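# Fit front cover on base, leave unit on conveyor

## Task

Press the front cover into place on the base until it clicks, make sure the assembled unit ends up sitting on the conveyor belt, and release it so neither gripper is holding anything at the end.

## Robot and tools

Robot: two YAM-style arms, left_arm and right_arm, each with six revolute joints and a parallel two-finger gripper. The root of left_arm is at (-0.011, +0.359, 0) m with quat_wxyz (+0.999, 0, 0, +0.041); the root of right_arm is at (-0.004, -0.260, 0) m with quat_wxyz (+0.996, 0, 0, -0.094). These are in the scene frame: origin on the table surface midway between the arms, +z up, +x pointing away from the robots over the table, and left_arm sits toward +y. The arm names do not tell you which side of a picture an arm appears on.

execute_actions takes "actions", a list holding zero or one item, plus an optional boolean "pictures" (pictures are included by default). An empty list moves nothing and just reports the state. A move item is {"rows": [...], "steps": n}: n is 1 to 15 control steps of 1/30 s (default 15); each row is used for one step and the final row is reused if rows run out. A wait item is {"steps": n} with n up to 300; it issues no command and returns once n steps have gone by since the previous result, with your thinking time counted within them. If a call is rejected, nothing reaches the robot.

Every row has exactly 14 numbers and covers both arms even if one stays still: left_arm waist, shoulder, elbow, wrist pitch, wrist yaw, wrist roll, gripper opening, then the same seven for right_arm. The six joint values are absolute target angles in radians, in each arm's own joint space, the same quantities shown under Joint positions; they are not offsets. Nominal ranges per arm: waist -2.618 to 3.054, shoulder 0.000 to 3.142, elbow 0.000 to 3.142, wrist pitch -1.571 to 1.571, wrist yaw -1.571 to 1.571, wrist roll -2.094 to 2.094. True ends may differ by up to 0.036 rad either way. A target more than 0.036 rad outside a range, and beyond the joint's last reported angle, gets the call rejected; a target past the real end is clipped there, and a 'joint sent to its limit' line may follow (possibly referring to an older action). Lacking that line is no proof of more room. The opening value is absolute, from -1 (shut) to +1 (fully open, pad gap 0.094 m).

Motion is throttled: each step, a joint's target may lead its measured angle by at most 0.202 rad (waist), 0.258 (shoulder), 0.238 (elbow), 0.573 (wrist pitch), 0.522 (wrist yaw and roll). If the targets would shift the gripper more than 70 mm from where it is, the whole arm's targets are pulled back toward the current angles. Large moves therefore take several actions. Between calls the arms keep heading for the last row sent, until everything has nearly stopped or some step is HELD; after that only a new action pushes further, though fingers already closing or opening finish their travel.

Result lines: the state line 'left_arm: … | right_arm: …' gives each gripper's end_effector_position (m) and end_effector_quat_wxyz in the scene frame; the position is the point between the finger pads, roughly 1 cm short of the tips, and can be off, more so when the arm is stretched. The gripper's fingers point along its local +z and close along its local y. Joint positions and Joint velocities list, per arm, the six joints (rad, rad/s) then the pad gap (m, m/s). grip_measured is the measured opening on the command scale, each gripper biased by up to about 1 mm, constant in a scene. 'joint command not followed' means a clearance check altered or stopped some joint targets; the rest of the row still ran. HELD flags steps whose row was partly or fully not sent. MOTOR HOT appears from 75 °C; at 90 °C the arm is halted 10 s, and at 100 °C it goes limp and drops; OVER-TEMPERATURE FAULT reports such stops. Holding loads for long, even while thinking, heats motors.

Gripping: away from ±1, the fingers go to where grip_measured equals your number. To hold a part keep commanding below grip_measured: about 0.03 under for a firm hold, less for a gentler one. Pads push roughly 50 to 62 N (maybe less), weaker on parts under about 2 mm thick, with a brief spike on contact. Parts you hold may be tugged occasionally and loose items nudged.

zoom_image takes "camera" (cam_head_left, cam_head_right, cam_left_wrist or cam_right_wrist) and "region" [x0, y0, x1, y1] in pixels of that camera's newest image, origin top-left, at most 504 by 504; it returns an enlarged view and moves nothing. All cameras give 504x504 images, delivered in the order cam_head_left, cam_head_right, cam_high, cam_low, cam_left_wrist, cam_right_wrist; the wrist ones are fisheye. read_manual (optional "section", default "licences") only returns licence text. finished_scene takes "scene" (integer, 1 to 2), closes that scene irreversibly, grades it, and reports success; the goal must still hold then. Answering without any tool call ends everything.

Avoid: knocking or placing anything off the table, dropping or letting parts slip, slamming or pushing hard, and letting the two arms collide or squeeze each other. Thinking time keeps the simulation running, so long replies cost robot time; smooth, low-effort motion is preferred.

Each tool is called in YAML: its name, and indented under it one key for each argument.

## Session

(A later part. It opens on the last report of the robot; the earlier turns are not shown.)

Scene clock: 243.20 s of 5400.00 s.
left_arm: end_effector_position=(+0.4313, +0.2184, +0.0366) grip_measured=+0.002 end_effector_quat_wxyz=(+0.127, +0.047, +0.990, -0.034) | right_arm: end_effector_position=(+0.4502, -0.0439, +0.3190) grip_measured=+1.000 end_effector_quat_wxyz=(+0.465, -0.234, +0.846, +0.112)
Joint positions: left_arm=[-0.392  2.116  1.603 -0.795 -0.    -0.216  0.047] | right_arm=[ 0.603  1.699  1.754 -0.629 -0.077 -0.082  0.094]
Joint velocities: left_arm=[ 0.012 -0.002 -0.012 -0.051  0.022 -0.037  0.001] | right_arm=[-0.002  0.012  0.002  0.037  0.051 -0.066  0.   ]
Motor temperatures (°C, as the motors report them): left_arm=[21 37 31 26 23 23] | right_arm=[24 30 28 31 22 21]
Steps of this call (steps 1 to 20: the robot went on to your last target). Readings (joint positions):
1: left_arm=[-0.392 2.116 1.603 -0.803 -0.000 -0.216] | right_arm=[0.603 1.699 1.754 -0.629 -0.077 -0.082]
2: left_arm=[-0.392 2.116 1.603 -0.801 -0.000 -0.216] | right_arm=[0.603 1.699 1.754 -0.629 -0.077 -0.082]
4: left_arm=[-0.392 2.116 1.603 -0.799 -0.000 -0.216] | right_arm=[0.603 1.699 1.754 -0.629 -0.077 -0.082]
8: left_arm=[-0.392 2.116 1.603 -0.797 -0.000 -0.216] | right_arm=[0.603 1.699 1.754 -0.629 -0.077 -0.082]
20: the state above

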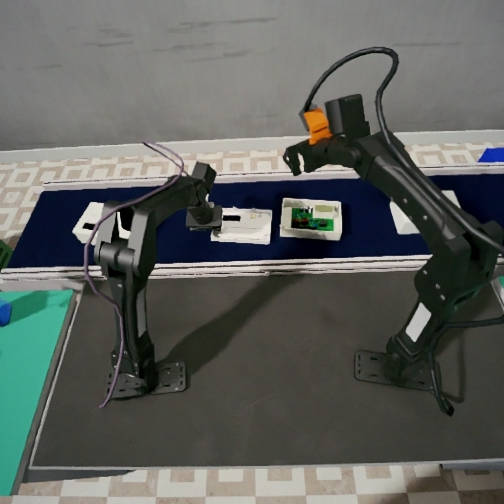

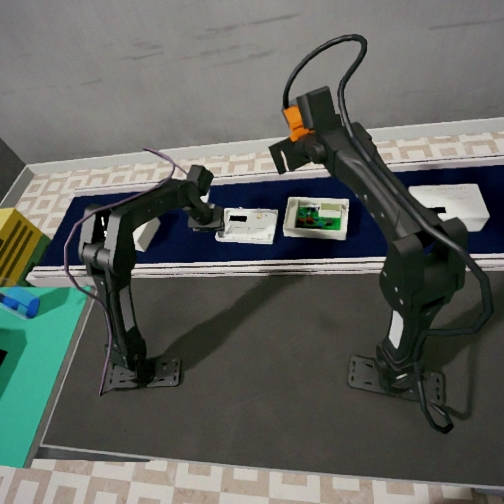

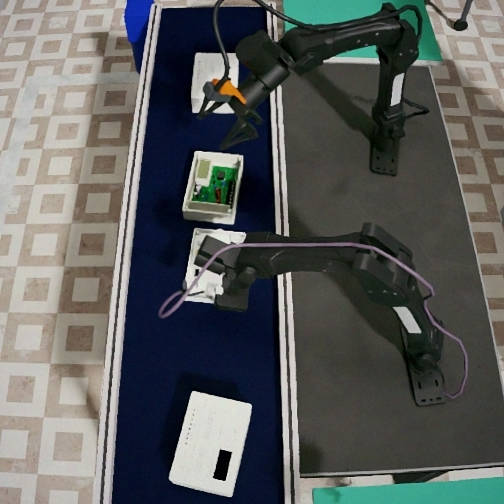

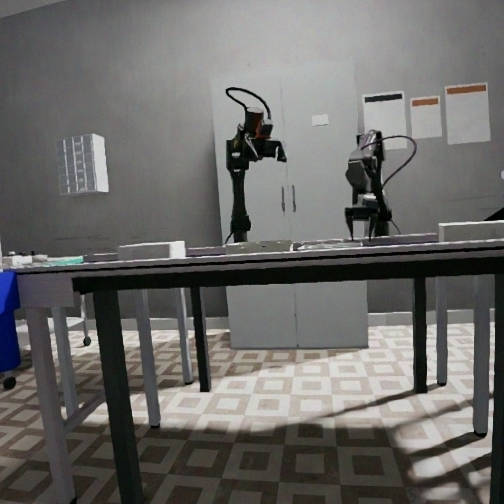

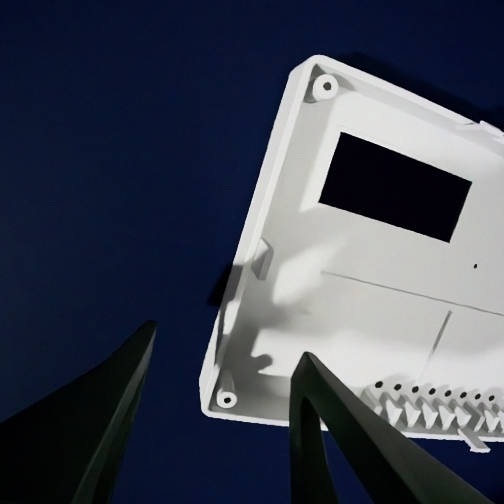

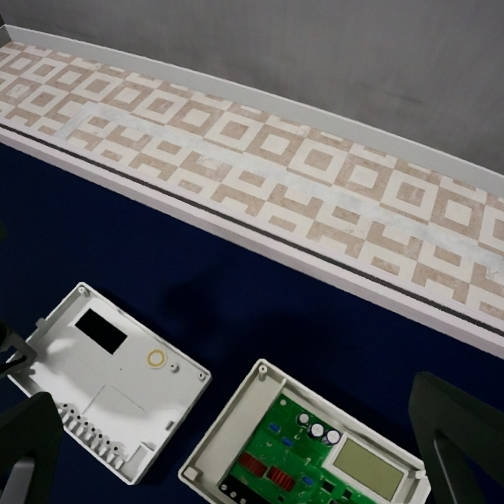

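zoom_image:
  camera: "cam_low"
  region: [300, 200, 400, 260]

zoom_image:
  camera: "cam_right_wrist"
  region: [0, 290, 120, 410]

Region (300, 200, 400, 260) of cam_low's 504x504 image, scaled by 5.040, with more detail than that image has; it fills the top 302 rows of this view, and the rest is white.

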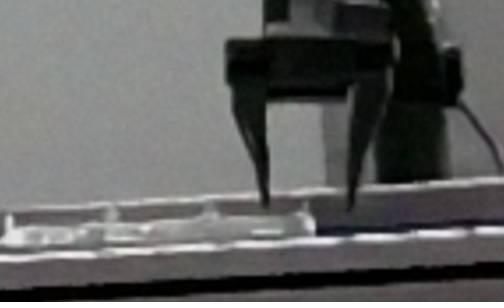

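Region (0, 290, 120, 410) of cam_right_wrist's 504x504 image, scaled by 4.200, with more detail than that image has.

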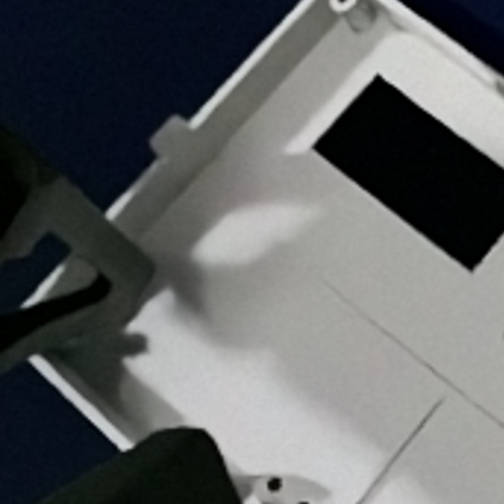

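execute_actions:
  actions:
    - {"rows": [[-0.386,2.116,1.595,-0.775,0,-0.21,0.0,0.603,1.699,1.754,-0.629,-0.077,-0.082,1],[-0.386,2.118,1.595,-0.765,0,-0.21,0.0,0.603,1.699,1.754,-0.629,-0.077,-0.082,1],[-0.386,2.12,1.595,-0.755,0,-0.21,0.0,0.603,1.699,1.754,-0.629,-0.077,-0.082,1],[-0.386,2.123,1.595,-0.745,0,-0.21,0.0,0.603,1.699,1.754,-0.629,-0.077,-0.082,1],[-0.386,2.126,1.595,-0.745,0,-0.21,0.0,0.603,1.699,1.754,-0.629,-0.077,-0.082,1],[-0.386,2.13,1.595,-0.745,0,-0.21,0.0,0.603,1.699,1.754,-0.629,-0.077,-0.082,1],[-0.386,2.134,1.595,-0.745,0,-0.21,0.0,0.603,1.699,1.754,-0.629,-0.077,-0.082,1],[-0.386,2.138,1.595,-0.745,0,-0.21,0.0,0.603,1.699,1.754,-0.629,-0.077,-0.082,1],[-0.386,2.142,1.595,-0.745,0,-0.21,0.0,0.603,1.699,1.754,-0.629,-0.077,-0.082,1]], "steps": 15}
  pictures: false

execute_actions:
  actions:
    - {"steps": 20}

Scene clock: 267.37 s of 5400.00 s.
left_arm: end_effector_position=(+0.4383, +0.2161, +0.0280) grip_measured=+0.002 end_effector_quat_wxyz=(+0.134, +0.047, +0.989, -0.036) | right_arm: end_effector_position=(+0.4502, -0.0439, +0.3190) grip_measured=+1.000 end_effector_quat_wxyz=(+0.465, -0.234, +0.846, +0.112)
Joint positions: left_arm=[-0.392  2.141  1.603 -0.755 -0.    -0.215  0.047] | right_arm=[ 0.603  1.699  1.754 -0.629 -0.077 -0.082  0.094]
Joint velocities: left_arm=[-0.002  0.002  0.012 -0.066 -0.007 -0.051  0.001] | right_arm=[-0.002 -0.002 -0.012 -0.007  0.037  0.007  0.   ]
Motor temperatures (°C, as the motors report them): left_arm=[21 37 30 26 23 23] | right_arm=[24 30 28 31 22 21]
Steps of this call (steps 1 to 15: the robot went on to your last target; steps 16 to 90: nothing new was sent; then 20.67 s passed at rest; steps 91 to 105: all 15 steps of this action). Readings (joint positions):
91: left_arm=[-0.392 2.116 1.603 -0.794 -0.000 -0.215] | right_arm=[0.603 1.699 1.754 -0.629 -0.077 -0.082]
92: left_arm=[-0.392 2.116 1.603 -0.791 -0.000 -0.215] | right_arm=[0.603 1.699 1.754 -0.629 -0.077 -0.082]
94: left_arm=[-0.392 2.116 1.603 -0.781 -0.000 -0.215] | right_arm=[0.603 1.699 1.754 -0.629 -0.077 -0.082]
98: left_arm=[-0.392 2.120 1.603 -0.762 -0.000 -0.215] | right_arm=[0.603 1.699 1.754 -0.629 -0.077 -0.082]
105: the state above

Scene clock: 268.03 s of 5400.00 s.
left_arm: end_effector_position=(+0.4388, +0.2160, +0.0279) grip_measured=+0.002 end_effector_quat_wxyz=(+0.135, +0.047, +0.989, -0.036) | right_arm: end_effector_position=(+0.4502, -0.0439, +0.3190) grip_measured=+1.000 end_effector_quat_wxyz=(+0.465, -0.234, +0.846, +0.112)
Joint positions: left_arm=[-0.392  2.141  1.603 -0.753 -0.    -0.215  0.047] | right_arm=[ 0.603  1.699  1.754 -0.629 -0.077 -0.082  0.094]
Joint velocities: left_arm=[-0.012  0.012 -0.002 -0.007  0.081 -0.081 -0.001] | right_arm=[ 0.007  0.002  0.007 -0.007 -0.007  0.037  0.   ]
Motor temperatures (°C, as the motors report them): left_arm=[21 37 29 26 23 23] | right_arm=[24 30 28 31 22 21]
Steps of this call (steps 1 to 15: the robot went on to your last target; steps 16 to 20: nothing new was sent). Readings (joint positions):
1: left_arm=[-0.392 2.141 1.603 -0.755 -0.000 -0.215] | right_arm=[0.603 1.699 1.754 -0.629 -0.077 -0.082]
2: left_arm=[-0.392 2.141 1.603 -0.755 -0.000 -0.215] | right_arm=[0.603 1.699 1.754 -0.629 -0.077 -0.082]
4: left_arm=[-0.392 2.141 1.603 -0.754 -0.000 -0.215] | right_arm=[0.603 1.699 1.754 -0.629 -0.077 -0.082]
8: left_arm=[-0.392 2.141 1.603 -0.753 -0.000 -0.215] | right_arm=[0.603 1.699 1.754 -0.629 -0.077 -0.082]
20: the state above
All arms were judged still, so your last target was given up. Only a new action makes them travel on or press farther. Fingers that are still opening or closing keep moving.

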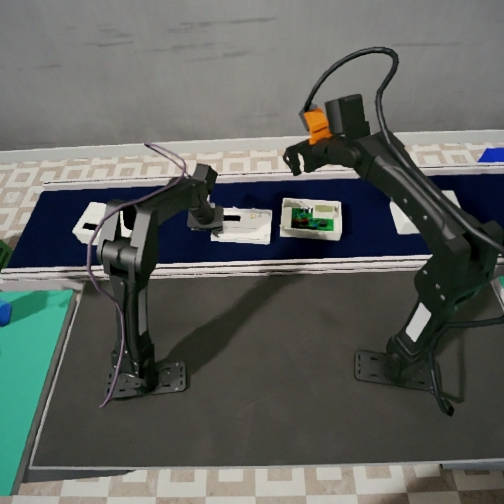

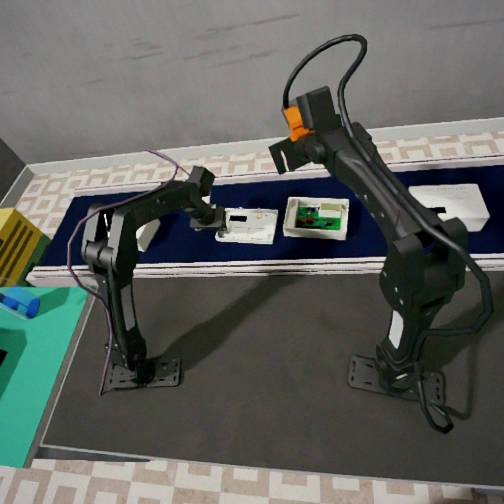

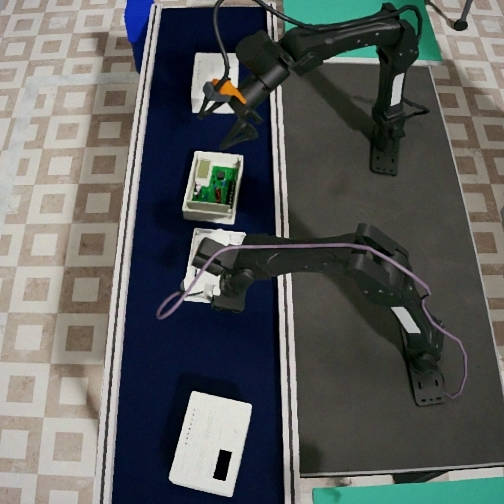

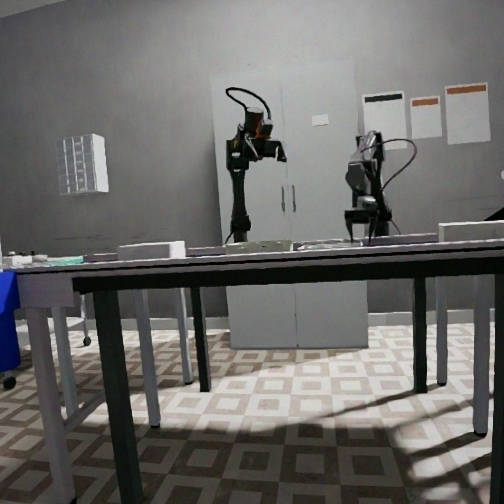

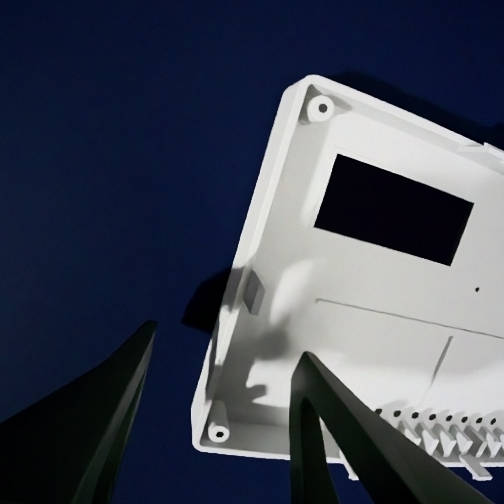

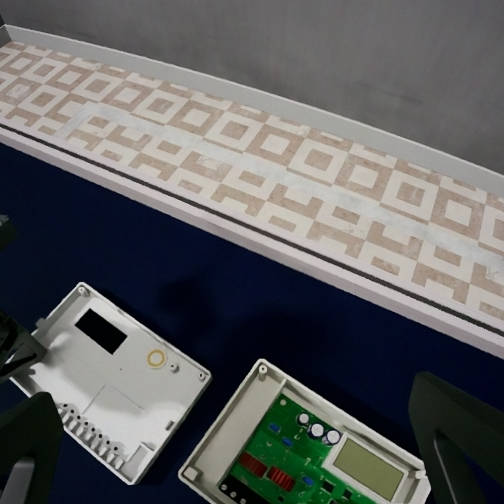

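zoom_image:
  camera: "cam_low"
  region: [310, 210, 390, 260]

zoom_image:
  camera: "cam_right_wrist"
  region: [0, 290, 120, 410]

Region (310, 210, 390, 260) of cam_low's 504x504 image, scaled by 6.300, with more detail than that image has; it fills the top 315 rows of this view, and the rest is white.

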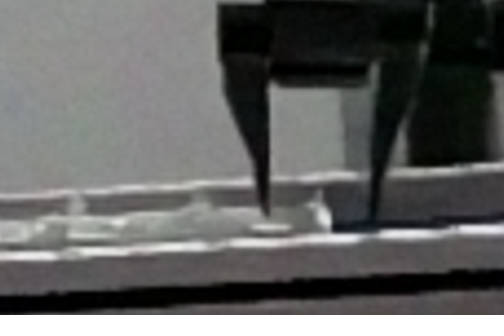

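Region (0, 290, 120, 410) of cam_right_wrist's 504x504 image, scaled by 4.200, with more detail than that image has.

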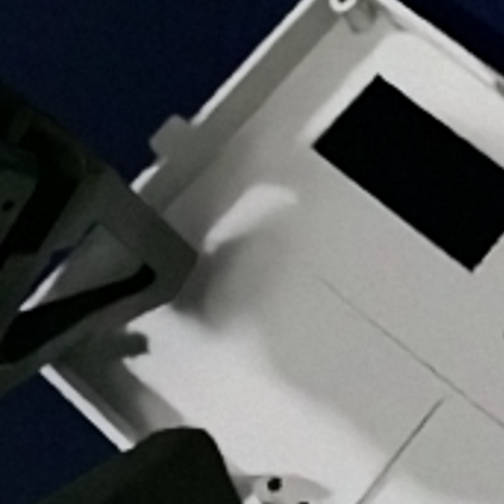

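execute_actions:
  actions:
    - {"rows": [[-0.386,2.146,1.595,-0.745,0,-0.21,0.0,0.603,1.699,1.754,-0.629,-0.077,-0.082,1],[-0.386,2.149,1.595,-0.745,0,-0.21,0.0,0.603,1.699,1.754,-0.629,-0.077,-0.082,1],[-0.386,2.152,1.595,-0.745,0,-0.21,0.0,0.603,1.699,1.754,-0.629,-0.077,-0.082,1],[-0.386,2.155,1.595,-0.745,0,-0.21,0.0,0.603,1.699,1.754,-0.629,-0.077,-0.082,1],[-0.386,2.157,1.595,-0.745,0,-0.21,0.0,0.603,1.699,1.754,-0.629,-0.077,-0.082,1]], "steps": 15}

Scene clock: 283.03 s of 5400.00 s.
left_arm: end_effector_position=(+0.4381, +0.2162, +0.0225) grip_measured=+0.002 end_effector_quat_wxyz=(+0.130, +0.047, +0.990, -0.035) | right_arm: end_effector_position=(+0.4502, -0.0439, +0.3190) grip_measured=+1.000 end_effector_quat_wxyz=(+0.465, -0.234, +0.846, +0.112)
Joint positions: left_arm=[-0.392  2.154  1.603 -0.752 -0.    -0.215  0.047] | right_arm=[ 0.603  1.699  1.754 -0.629 -0.077 -0.082  0.094]
Joint velocities: left_arm=[-0.022  0.002 -0.002 -0.022 -0.081 -0.066  0.   ] | right_arm=[-0.032  0.007 -0.002 -0.037 -0.051 -0.007  0.   ]
Motor temperatures (°C, as the motors report them): left_arm=[21 37 29 26 23 23] | right_arm=[24 31 28 32 22 21]
Steps of this call (steps 1 to 90: nothing new was sent; then 11.50 s passed at rest; steps 91 to 105: all 15 steps of this action). Readings (joint positions):
91: left_arm=[-0.392 2.141 1.603 -0.753 -0.000 -0.215] | right_arm=[0.603 1.699 1.754 -0.629 -0.077 -0.082]
92: left_arm=[-0.392 2.141 1.603 -0.753 -0.000 -0.215] | right_arm=[0.603 1.699 1.754 -0.629 -0.077 -0.082]
94: left_arm=[-0.392 2.141 1.603 -0.753 -0.000 -0.215] | right_arm=[0.603 1.699 1.754 -0.629 -0.077 -0.082]
98: left_arm=[-0.392 2.148 1.603 -0.752 -0.000 -0.215] | right_arm=[0.603 1.699 1.754 -0.629 -0.077 -0.082]
105: the state above

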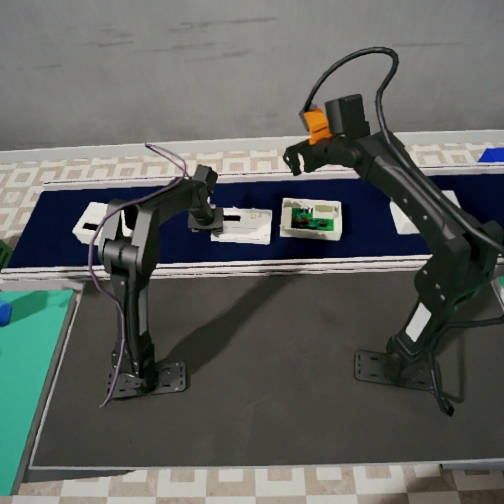

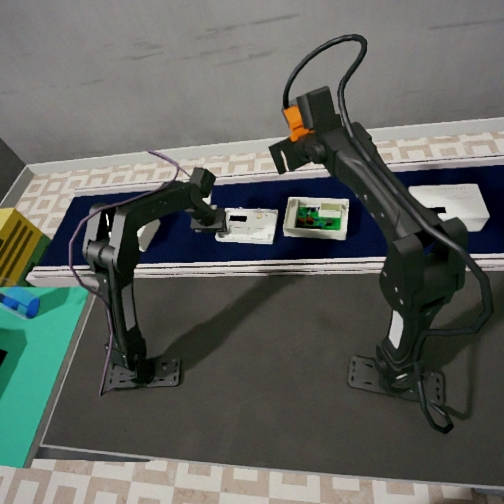

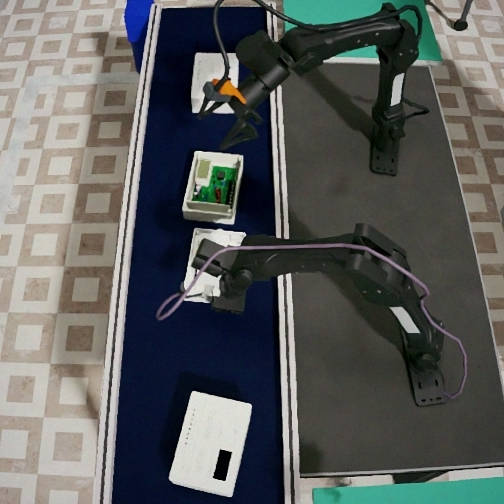

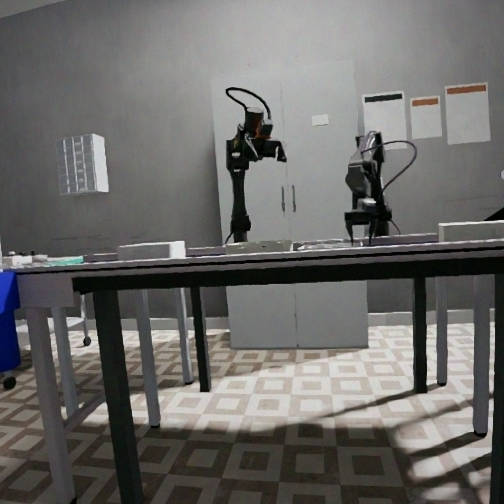

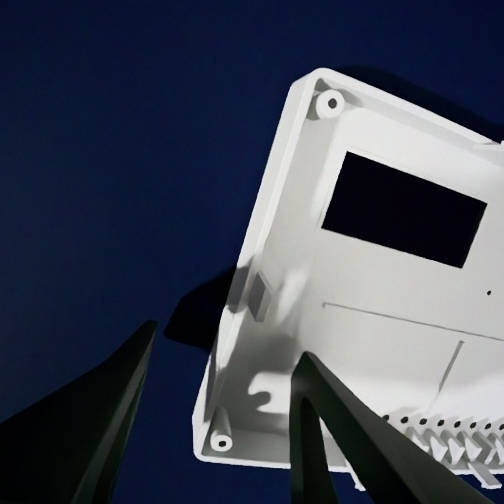

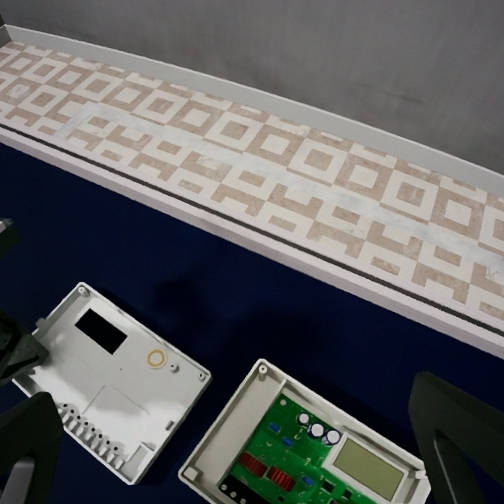

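execute_actions:
  actions:
    - {"rows": [[-0.386,2.16,1.595,-0.745,0,-0.21,-0.1,0.603,1.699,1.754,-0.629,-0.077,-0.082,1],[-0.386,2.163,1.595,-0.745,0,-0.21,-0.2,0.603,1.699,1.754,-0.629,-0.077,-0.082,1],[-0.386,2.166,1.595,-0.745,0,-0.21,-0.3,0.603,1.699,1.754,-0.629,-0.077,-0.082,1],[-0.386,2.166,1.595,-0.745,0,-0.21,-0.4,0.603,1.699,1.754,-0.629,-0.077,-0.082,1],[-0.386,2.166,1.595,-0.745,0,-0.21,-0.5,0.603,1.699,1.754,-0.629,-0.077,-0.082,1],[-0.386,2.166,1.595,-0.745,0,-0.21,-0.6,0.603,1.699,1.754,-0.629,-0.077,-0.082,1],[-0.386,2.166,1.595,-0.745,0,-0.21,-0.7,0.603,1.699,1.754,-0.629,-0.077,-0.082,1]], "steps": 15}

Scene clock: 290.97 s of 5400.00 s.
left_arm: end_effector_position=(+0.4381, +0.2162, +0.0225) grip_measured=-0.698 end_effector_quat_wxyz=(+0.130, +0.047, +0.990, -0.035) | right_arm: end_effector_position=(+0.4502, -0.0439, +0.3190) grip_measured=+1.000 end_effector_quat_wxyz=(+0.465, -0.234, +0.846, +0.112)
Joint positions: left_arm=[-0.392  2.154  1.603 -0.752 -0.    -0.215  0.014] | right_arm=[ 0.603  1.699  1.754 -0.629 -0.077 -0.082  0.094]
Joint velocities: left_arm=[-0.002  0.007 -0.012 -0.007  0.007 -0.051  0.   ] | right_arm=[ 0.002 -0.002 -0.002  0.037 -0.037  0.066  0.   ]
Motor temperatures (°C, as the motors report them): left_arm=[21 37 29 26 23 23] | right_arm=[24 31 28 32 22 21]
Steps of this call (steps 1 to 15: the robot went on to your last target; steps 16 to 90: nothing new was sent; then 4.43 s passed at rest; steps 91 to 105: all 15 steps of this action). Readings (joint positions):
91: left_arm=[-0.392 2.154 1.603 -0.752 -0.000 -0.215] | right_arm=[0.603 1.699 1.754 -0.629 -0.077 -0.082]
92: left_arm=[-0.392 2.154 1.603 -0.752 -0.000 -0.215] | right_arm=[0.603 1.699 1.754 -0.629 -0.077 -0.082]
94: left_arm=[-0.392 2.154 1.603 -0.752 -0.000 -0.215] | right_arm=[0.603 1.699 1.754 -0.629 -0.077 -0.082]
98: left_arm=[-0.392 2.154 1.603 -0.752 -0.000 -0.215] | right_arm=[0.603 1.699 1.754 -0.629 -0.077 -0.082]
105: the state above

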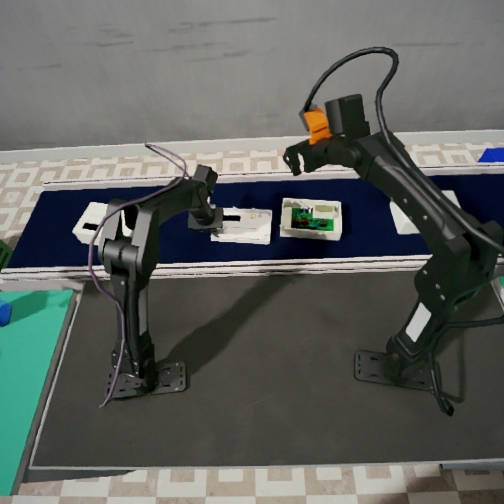

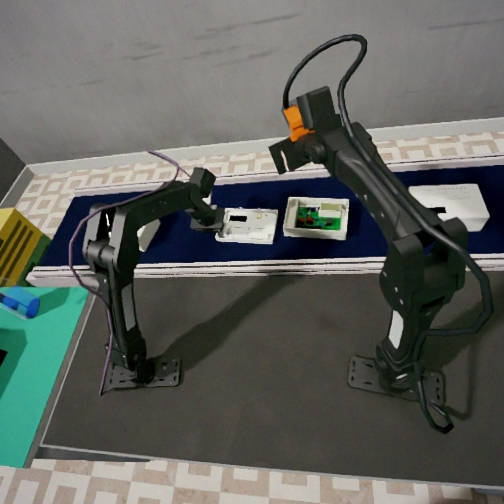

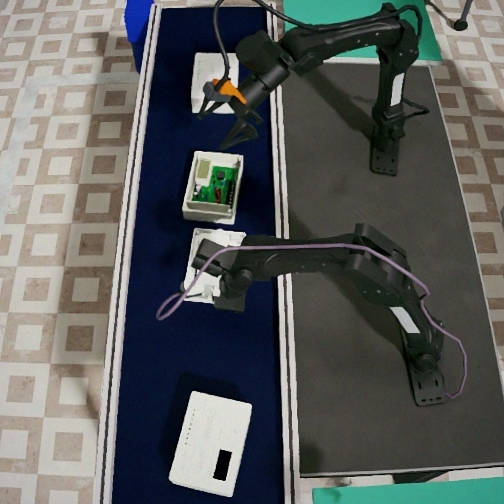

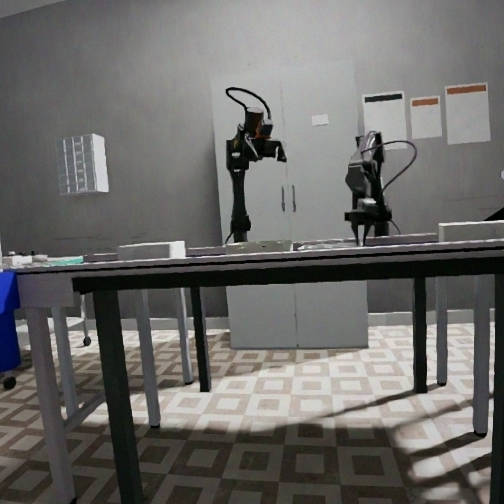

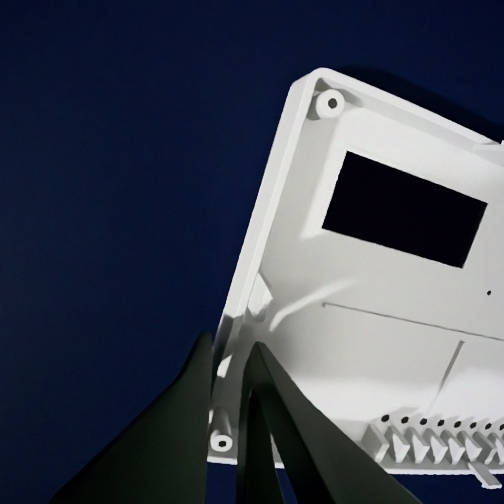

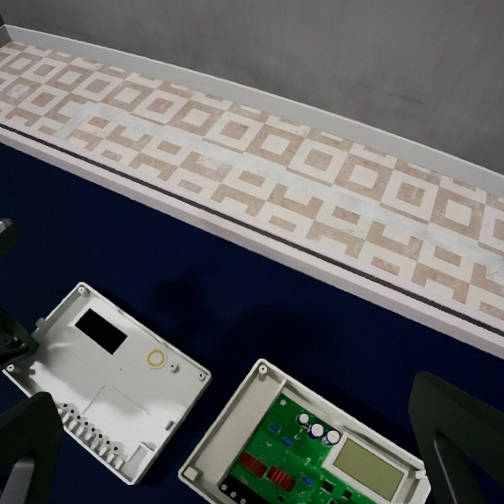

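execute_actions:
  actions:
    - {"rows": [[-0.386,2.169,1.595,-0.745,0,-0.21,-0.7,0.603,1.699,1.754,-0.629,-0.077,-0.082,1],[-0.386,2.172,1.595,-0.745,0,-0.21,-0.7,0.603,1.699,1.754,-0.629,-0.077,-0.082,1]], "steps": 15}
  pictures: false

Scene clock: 296.70 s of 5400.00 s.
left_arm: end_effector_position=(+0.4378, +0.2163, +0.0171) grip_measured=-0.698 end_effector_quat_wxyz=(+0.126, +0.047, +0.990, -0.034) | right_arm: end_effector_position=(+0.4502, -0.0439, +0.3190) grip_measured=+1.000 end_effector_quat_wxyz=(+0.465, -0.234, +0.846, +0.112)
Joint positions: left_arm=[-0.392  2.166  1.603 -0.747 -0.    -0.215  0.014] | right_arm=[ 0.603  1.699  1.754 -0.629 -0.077 -0.082  0.094]
Joint velocities: left_arm=[-0.012 -0.002  0.002  0.022  0.007 -0.022  0.   ] | right_arm=[-0.012 -0.007 -0.002  0.037 -0.007  0.022  0.   ]
Motor temperatures (°C, as the motors report them): left_arm=[21 37 29 26 23 23] | right_arm=[24 31 28 32 22 21]
Steps of this call (steps 1 to 15: the robot went on to your last target; steps 16 to 90: nothing new was sent; then 2.23 s passed at rest; steps 91 to 105: all 15 steps of this action). Readings (joint positions):
91: left_arm=[-0.392 2.154 1.603 -0.751 -0.000 -0.215] | right_arm=[0.603 1.699 1.754 -0.629 -0.077 -0.082]
92: left_arm=[-0.392 2.156 1.603 -0.750 -0.000 -0.215] | right_arm=[0.603 1.699 1.754 -0.629 -0.077 -0.082]
94: left_arm=[-0.392 2.161 1.603 -0.750 -0.000 -0.215] | right_arm=[0.603 1.699 1.754 -0.629 -0.077 -0.082]
98: left_arm=[-0.392 2.166 1.603 -0.748 -0.000 -0.215] | right_arm=[0.603 1.699 1.754 -0.629 -0.077 -0.082]
105: the state above

Likely touching the floor now. Close.

execute_actions:
  actions:
    - {"rows": [[-0.386,2.166,1.595,-0.745,0,-0.21,-0.75,0.603,1.699,1.754,-0.629,-0.077,-0.082,1],[-0.386,2.166,1.595,-0.745,0,-0.21,-0.8,0.603,1.699,1.754,-0.629,-0.077,-0.082,1],[-0.386,2.166,1.595,-0.745,0,-0.21,-0.85,0.603,1.699,1.754,-0.629,-0.077,-0.082,1],[-0.386,2.166,1.595,-0.745,0,-0.21,-0.9,0.603,1.699,1.754,-0.629,-0.077,-0.082,1],[-0.386,2.166,1.595,-0.745,0,-0.21,-0.95,0.603,1.699,1.754,-0.629,-0.077,-0.082,1],[-0.386,2.166,1.595,-0.745,0,-0.21,-1,0.603,1.699,1.754,-0.629,-0.077,-0.082,1]], "steps": 15}

Scene clock: 304.63 s of 5400.00 s.
left_arm: end_effector_position=(+0.4385, +0.2167, +0.0173) grip_measured=-0.967 end_effector_quat_wxyz=(+0.127, +0.048, +0.990, -0.032) | right_arm: end_effector_position=(+0.4502, -0.0439, +0.3190) grip_measured=+1.000 end_effector_quat_wxyz=(+0.465, -0.234, +0.846, +0.112)
Joint positions: left_arm=[-0.391  2.166  1.603 -0.745 -0.003 -0.213  0.002] | right_arm=[ 0.603  1.699  1.754 -0.629 -0.077 -0.082  0.094]
Joint velocities: left_arm=[-0.007  0.007 -0.017 -0.051 -0.007  0.051  0.   ] | right_arm=[ 0.007 -0.012 -0.012  0.022  0.007  0.037  0.   ]
Motor temperatures (°C, as the motors report them): left_arm=[21 37 29 26 23 23] | right_arm=[24 31 28 32 22 21]
Steps of this call (steps 1 to 15: the robot went on to your last target; steps 16 to 90: nothing new was sent; then 4.43 s passed at rest; steps 91 to 105: all 15 steps of this action). Readings (joint positions):
91: left_arm=[-0.392 2.166 1.603 -0.747 0.000 -0.215] | right_arm=[0.603 1.699 1.754 -0.629 -0.077 -0.082]
92: left_arm=[-0.392 2.166 1.603 -0.747 0.000 -0.215] | right_arm=[0.603 1.699 1.754 -0.629 -0.077 -0.082]
94: left_arm=[-0.392 2.166 1.603 -0.747 0.000 -0.215] | right_arm=[0.603 1.699 1.754 -0.629 -0.077 -0.082]
98: left_arm=[-0.391 2.166 1.603 -0.745 -0.003 -0.213] | right_arm=[0.603 1.699 1.754 -0.629 -0.077 -0.082]
105: the state above

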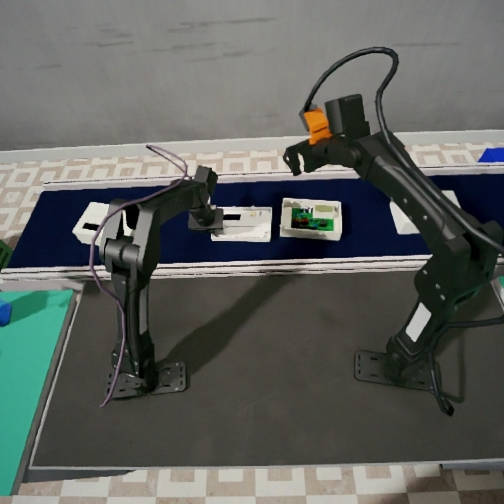

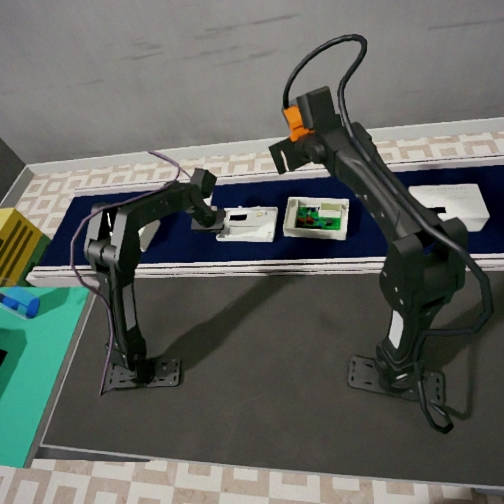

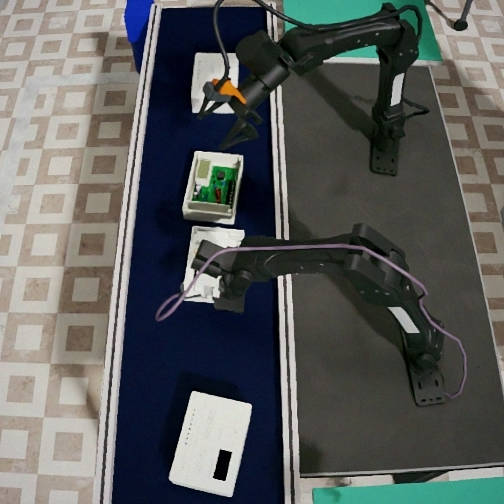

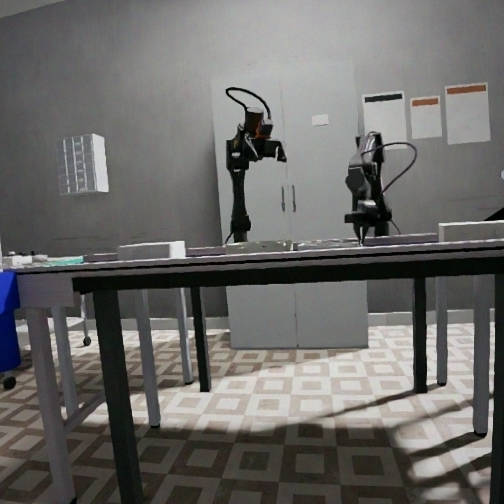

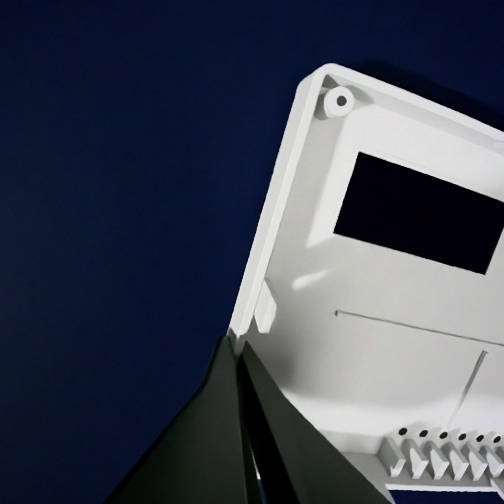

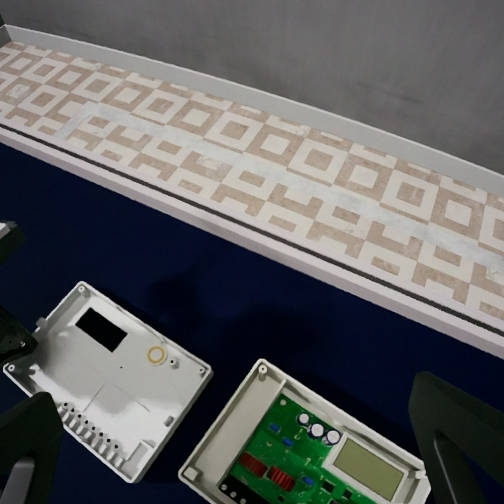

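execute_actions:
  actions:
    - {"rows": [[-0.386,2.155,1.62,-0.755,0,-0.21,-1,0.603,1.699,1.754,-0.629,-0.077,-0.082,1],[-0.386,2.145,1.635,-0.768,0,-0.21,-1,0.603,1.699,1.754,-0.629,-0.077,-0.082,1],[-0.386,2.14,1.65,-0.783,0,-0.21,-1,0.603,1.699,1.754,-0.629,-0.077,-0.082,1],[-0.386,2.136,1.665,-0.80,0,-0.21,-1,0.603,1.699,1.754,-0.629,-0.077,-0.082,1],[-0.386,2.132,1.68,-0.817,0,-0.21,-1,0.603,1.699,1.754,-0.629,-0.077,-0.082,1],[-0.386,2.128,1.695,-0.835,0,-0.21,-1,0.603,1.699,1.754,-0.629,-0.077,-0.082,1],[-0.386,2.124,1.71,-0.853,0,-0.21,-1,0.603,1.699,1.754,-0.629,-0.077,-0.082,1],[-0.386,2.12,1.725,-0.871,0,-0.21,-1,0.603,1.699,1.754,-0.629,-0.077,-0.082,1],[-0.386,2.116,1.74,-0.889,0,-0.21,-1,0.603,1.699,1.754,-0.629,-0.077,-0.082,1],[-0.386,2.112,1.755,-0.907,0,-0.21,-1,0.603,1.699,1.754,-0.629,-0.077,-0.082,1],[-0.386,2.108,1.77,-0.925,0,-0.21,-1,0.603,1.699,1.754,-0.629,-0.077,-0.082,1],[-0.386,2.104,1.785,-0.943,0,-0.21,-1,0.603,1.699,1.754,-0.629,-0.077,-0.082,1],[-0.386,2.10,1.80,-0.961,0,-0.21,-1,0.603,1.699,1.754,-0.629,-0.077,-0.082,1],[-0.386,2.097,1.815,-0.979,0,-0.21,-1,0.603,1.699,1.754,-0.629,-0.077,-0.082,1],[-0.386,2.094,1.83,-0.997,0,-0.21,-1,0.603,1.699,1.754,-0.629,-0.077,-0.082,1]], "steps": 15}
  pictures: false

execute_actions:
  actions:
    - {"rows": [[-0.40,2.092,1.845,-1.013,-0.005,-0.225,-1,0.603,1.699,1.754,-0.629,-0.077,-0.082,1],[-0.42,2.091,1.86,-1.029,-0.01,-0.245,-1,0.603,1.699,1.754,-0.629,-0.077,-0.082,1],[-0.44,2.09,1.875,-1.045,-0.015,-0.263,-1,0.603,1.699,1.754,-0.629,-0.077,-0.082,1],[-0.46,2.09,1.89,-1.061,-0.02,-0.282,-1,0.603,1.699,1.754,-0.629,-0.077,-0.082,1],[-0.48,2.09,1.905,-1.077,-0.025,-0.3,-1,0.603,1.699,1.754,-0.629,-0.077,-0.082,1],[-0.50,2.09,1.92,-1.093,-0.03,-0.32,-1,0.603,1.699,1.754,-0.629,-0.077,-0.082,1],[-0.52,2.09,1.935,-1.109,-0.035,-0.34,-1,0.603,1.699,1.754,-0.629,-0.077,-0.082,1],[-0.54,2.09,1.95,-1.125,-0.04,-0.36,-1,0.603,1.699,1.754,-0.629,-0.077,-0.082,1],[-0.56,2.09,1.965,-1.141,-0.045,-0.38,-1,0.603,1.699,1.754,-0.629,-0.077,-0.082,1],[-0.58,2.09,1.98,-1.157,-0.05,-0.40,-1,0.603,1.699,1.754,-0.629,-0.077,-0.082,1],[-0.60,2.09,1.995,-1.173,-0.056,-0.42,-1,0.603,1.699,1.754,-0.629,-0.077,-0.082,1],[-0.62,2.09,2.01,-1.189,-0.062,-0.44,-1,0.603,1.699,1.754,-0.629,-0.077,-0.082,1],[-0.64,2.09,2.025,-1.205,-0.068,-0.46,-1,0.603,1.699,1.754,-0.629,-0.077,-0.082,1],[-0.655,2.09,2.035,-1.22,-0.072,-0.475,-1,0.603,1.699,1.754,-0.629,-0.077,-0.082,1],[-0.667,2.09,2.045,-1.232,-0.076,-0.485,-1,0.603,1.699,1.754,-0.629,-0.077,-0.082,1]], "steps": 15}
  pictures: false

execute_actions:
  actions:
    - {"steps": 25}

Scene clock: 375.10 s of 5400.00 s.
left_arm: end_effector_position=(+0.4479, +0.2138, +0.0742) grip_measured=-0.967 end_effector_quat_wxyz=(+0.139, +0.048, +0.988, -0.036) | right_arm: end_effector_position=(+0.4502, -0.0439, +0.3190) grip_measured=+1.000 end_effector_quat_wxyz=(+0.465, -0.234, +0.846, +0.112)
Joint positions: left_arm=[-0.391  2.132  1.773 -0.924 -0.003 -0.213  0.002] | right_arm=[ 0.603  1.699  1.754 -0.629 -0.077 -0.082  0.094]
Joint velocities: left_arm=[ 0.002 -0.144  0.462 -0.535  0.037  0.007  0.   ] | right_arm=[ 0.032 -0.022 -0.002 -0.066 -0.007  0.022  0.   ]
Motor temperatures (°C, as the motors report them): left_arm=[21 40 30 26 23 23] | right_arm=[24 32 28 32 22 21]
Steps of this call (steps 1 to 15: the robot went on to your last target; steps 16 to 90: nothing new was sent; then 66.97 s passed at rest; steps 91 to 105: all 15 steps of this action). Readings (joint positions):
91: left_arm=[-0.391 2.166 1.603 -0.745 -0.003 -0.213] | right_arm=[0.603 1.699 1.754 -0.629 -0.077 -0.082]
92: left_arm=[-0.391 2.166 1.603 -0.745 -0.003 -0.213] | right_arm=[0.603 1.699 1.754 -0.629 -0.077 -0.082]
94: left_arm=[-0.391 2.166 1.613 -0.760 -0.003 -0.213] | right_arm=[0.603 1.699 1.754 -0.629 -0.077 -0.082]
98: left_arm=[-0.391 2.165 1.664 -0.816 -0.003 -0.213] | right_arm=[0.603 1.699 1.754 -0.629 -0.077 -0.082]
105: the state above

Scene clock: 375.60 s of 5400.00 s.
left_arm: end_effector_position=(+0.3984, +0.1135, +0.1363) grip_measured=-0.967 end_effector_quat_wxyz=(+0.138, +0.071, +0.987, -0.044) | right_arm: end_effector_position=(+0.4502, -0.0439, +0.3190) grip_measured=+1.000 end_effector_quat_wxyz=(+0.465, -0.234, +0.846, +0.112)
Joint positions: left_arm=[-0.643  2.116  1.995 -1.163 -0.051 -0.409  0.002] | right_arm=[ 0.603  1.699  1.754 -0.629 -0.077 -0.082  0.094]
Joint velocities: left_arm=[-0.525 -0.017  0.383 -0.462 -0.051 -0.476 -0.001] | right_arm=[-0.017  0.012 -0.007 -0.022 -0.022 -0.007  0.   ]
Motor temperatures (°C, as the motors report them): left_arm=[21 40 30 26 23 23] | right_arm=[24 32 28 32 22 21]
Steps of this call (steps 1 to 15: all 15 steps of this action). Readings (joint positions):
1: left_arm=[-0.391 2.127 1.789 -0.940 -0.003 -0.213] | right_arm=[0.603 1.699 1.754 -0.629 -0.077 -0.082]
2: left_arm=[-0.393 2.123 1.805 -0.956 -0.004 -0.218] | right_arm=[0.603 1.699 1.754 -0.629 -0.077 -0.082]
4: left_arm=[-0.404 2.117 1.836 -0.988 -0.013 -0.234] | right_arm=[0.603 1.699 1.754 -0.629 -0.077 -0.082]
8: left_arm=[-0.476 2.116 1.895 -1.051 -0.031 -0.289] | right_arm=[0.603 1.699 1.754 -0.629 -0.077 -0.082]
15: the state above

Scene clock: 376.43 s of 5400.00 s.
left_arm: end_effector_position=(+0.3819, +0.1101, +0.1399) grip_measured=-0.967 end_effector_quat_wxyz=(+0.121, +0.053, +0.991, -0.031) | right_arm: end_effector_position=(+0.4502, -0.0439, +0.3190) grip_measured=+1.000 end_effector_quat_wxyz=(+0.465, -0.234, +0.846, +0.112)
Joint positions: left_arm=[-0.675  2.113  2.016 -1.233 -0.071 -0.479  0.002] | right_arm=[ 0.603  1.699  1.754 -0.629 -0.077 -0.082  0.094]
Joint velocities: left_arm=[-0.012  0.007  0.002 -0.081  0.022  0.022 -0.   ] | right_arm=[-0.002  0.012 -0.007  0.051  0.022  0.022  0.   ]
Motor temperatures (°C, as the motors report them): left_arm=[21 41 30 26 23 23] | right_arm=[24 32 28 32 22 21]
Steps of this call (steps 1 to 25: the robot went on to your last target). Readings (joint positions):
1: left_arm=[-0.659 2.116 2.005 -1.175 -0.053 -0.423] | right_arm=[0.603 1.699 1.754 -0.629 -0.077 -0.082]
2: left_arm=[-0.671 2.115 2.012 -1.184 -0.053 -0.434] | right_arm=[0.603 1.699 1.754 -0.629 -0.077 -0.082]
4: left_arm=[-0.680 2.113 2.016 -1.199 -0.054 -0.449] | right_arm=[0.603 1.699 1.754 -0.629 -0.077 -0.082]
8: left_arm=[-0.676 2.113 2.016 -1.221 -0.064 -0.467] | right_arm=[0.603 1.699 1.754 -0.629 -0.077 -0.082]
25: the state above

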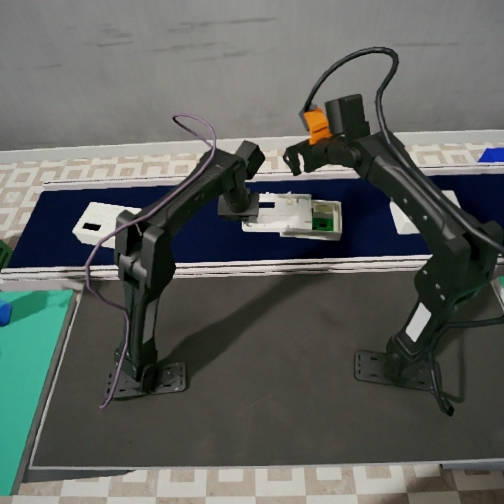

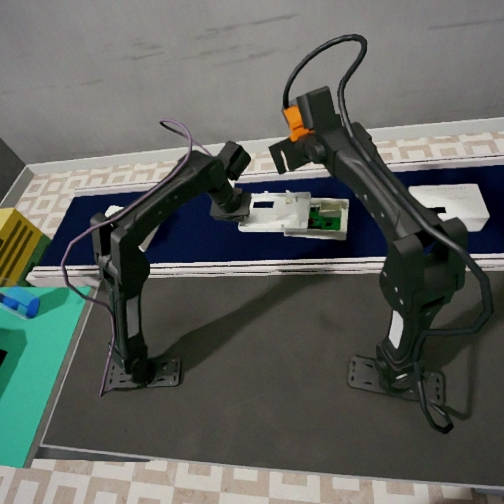

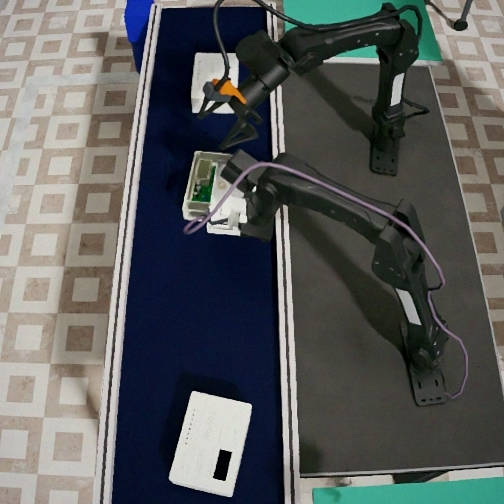

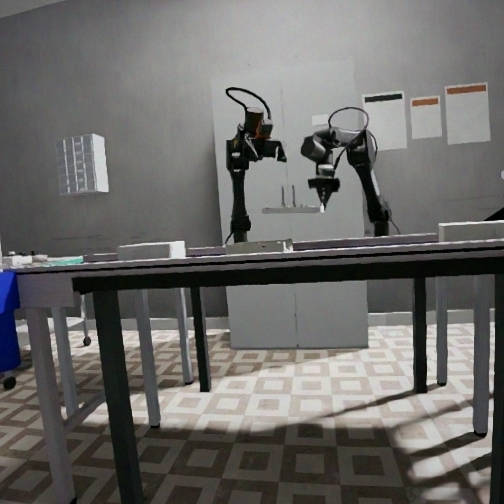

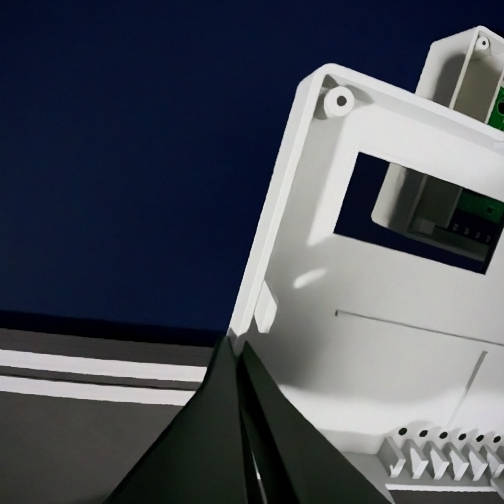

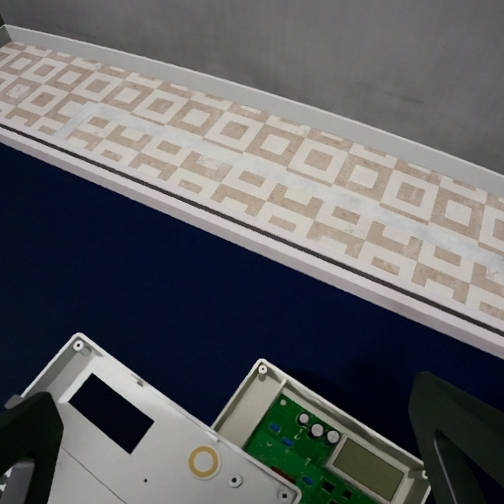

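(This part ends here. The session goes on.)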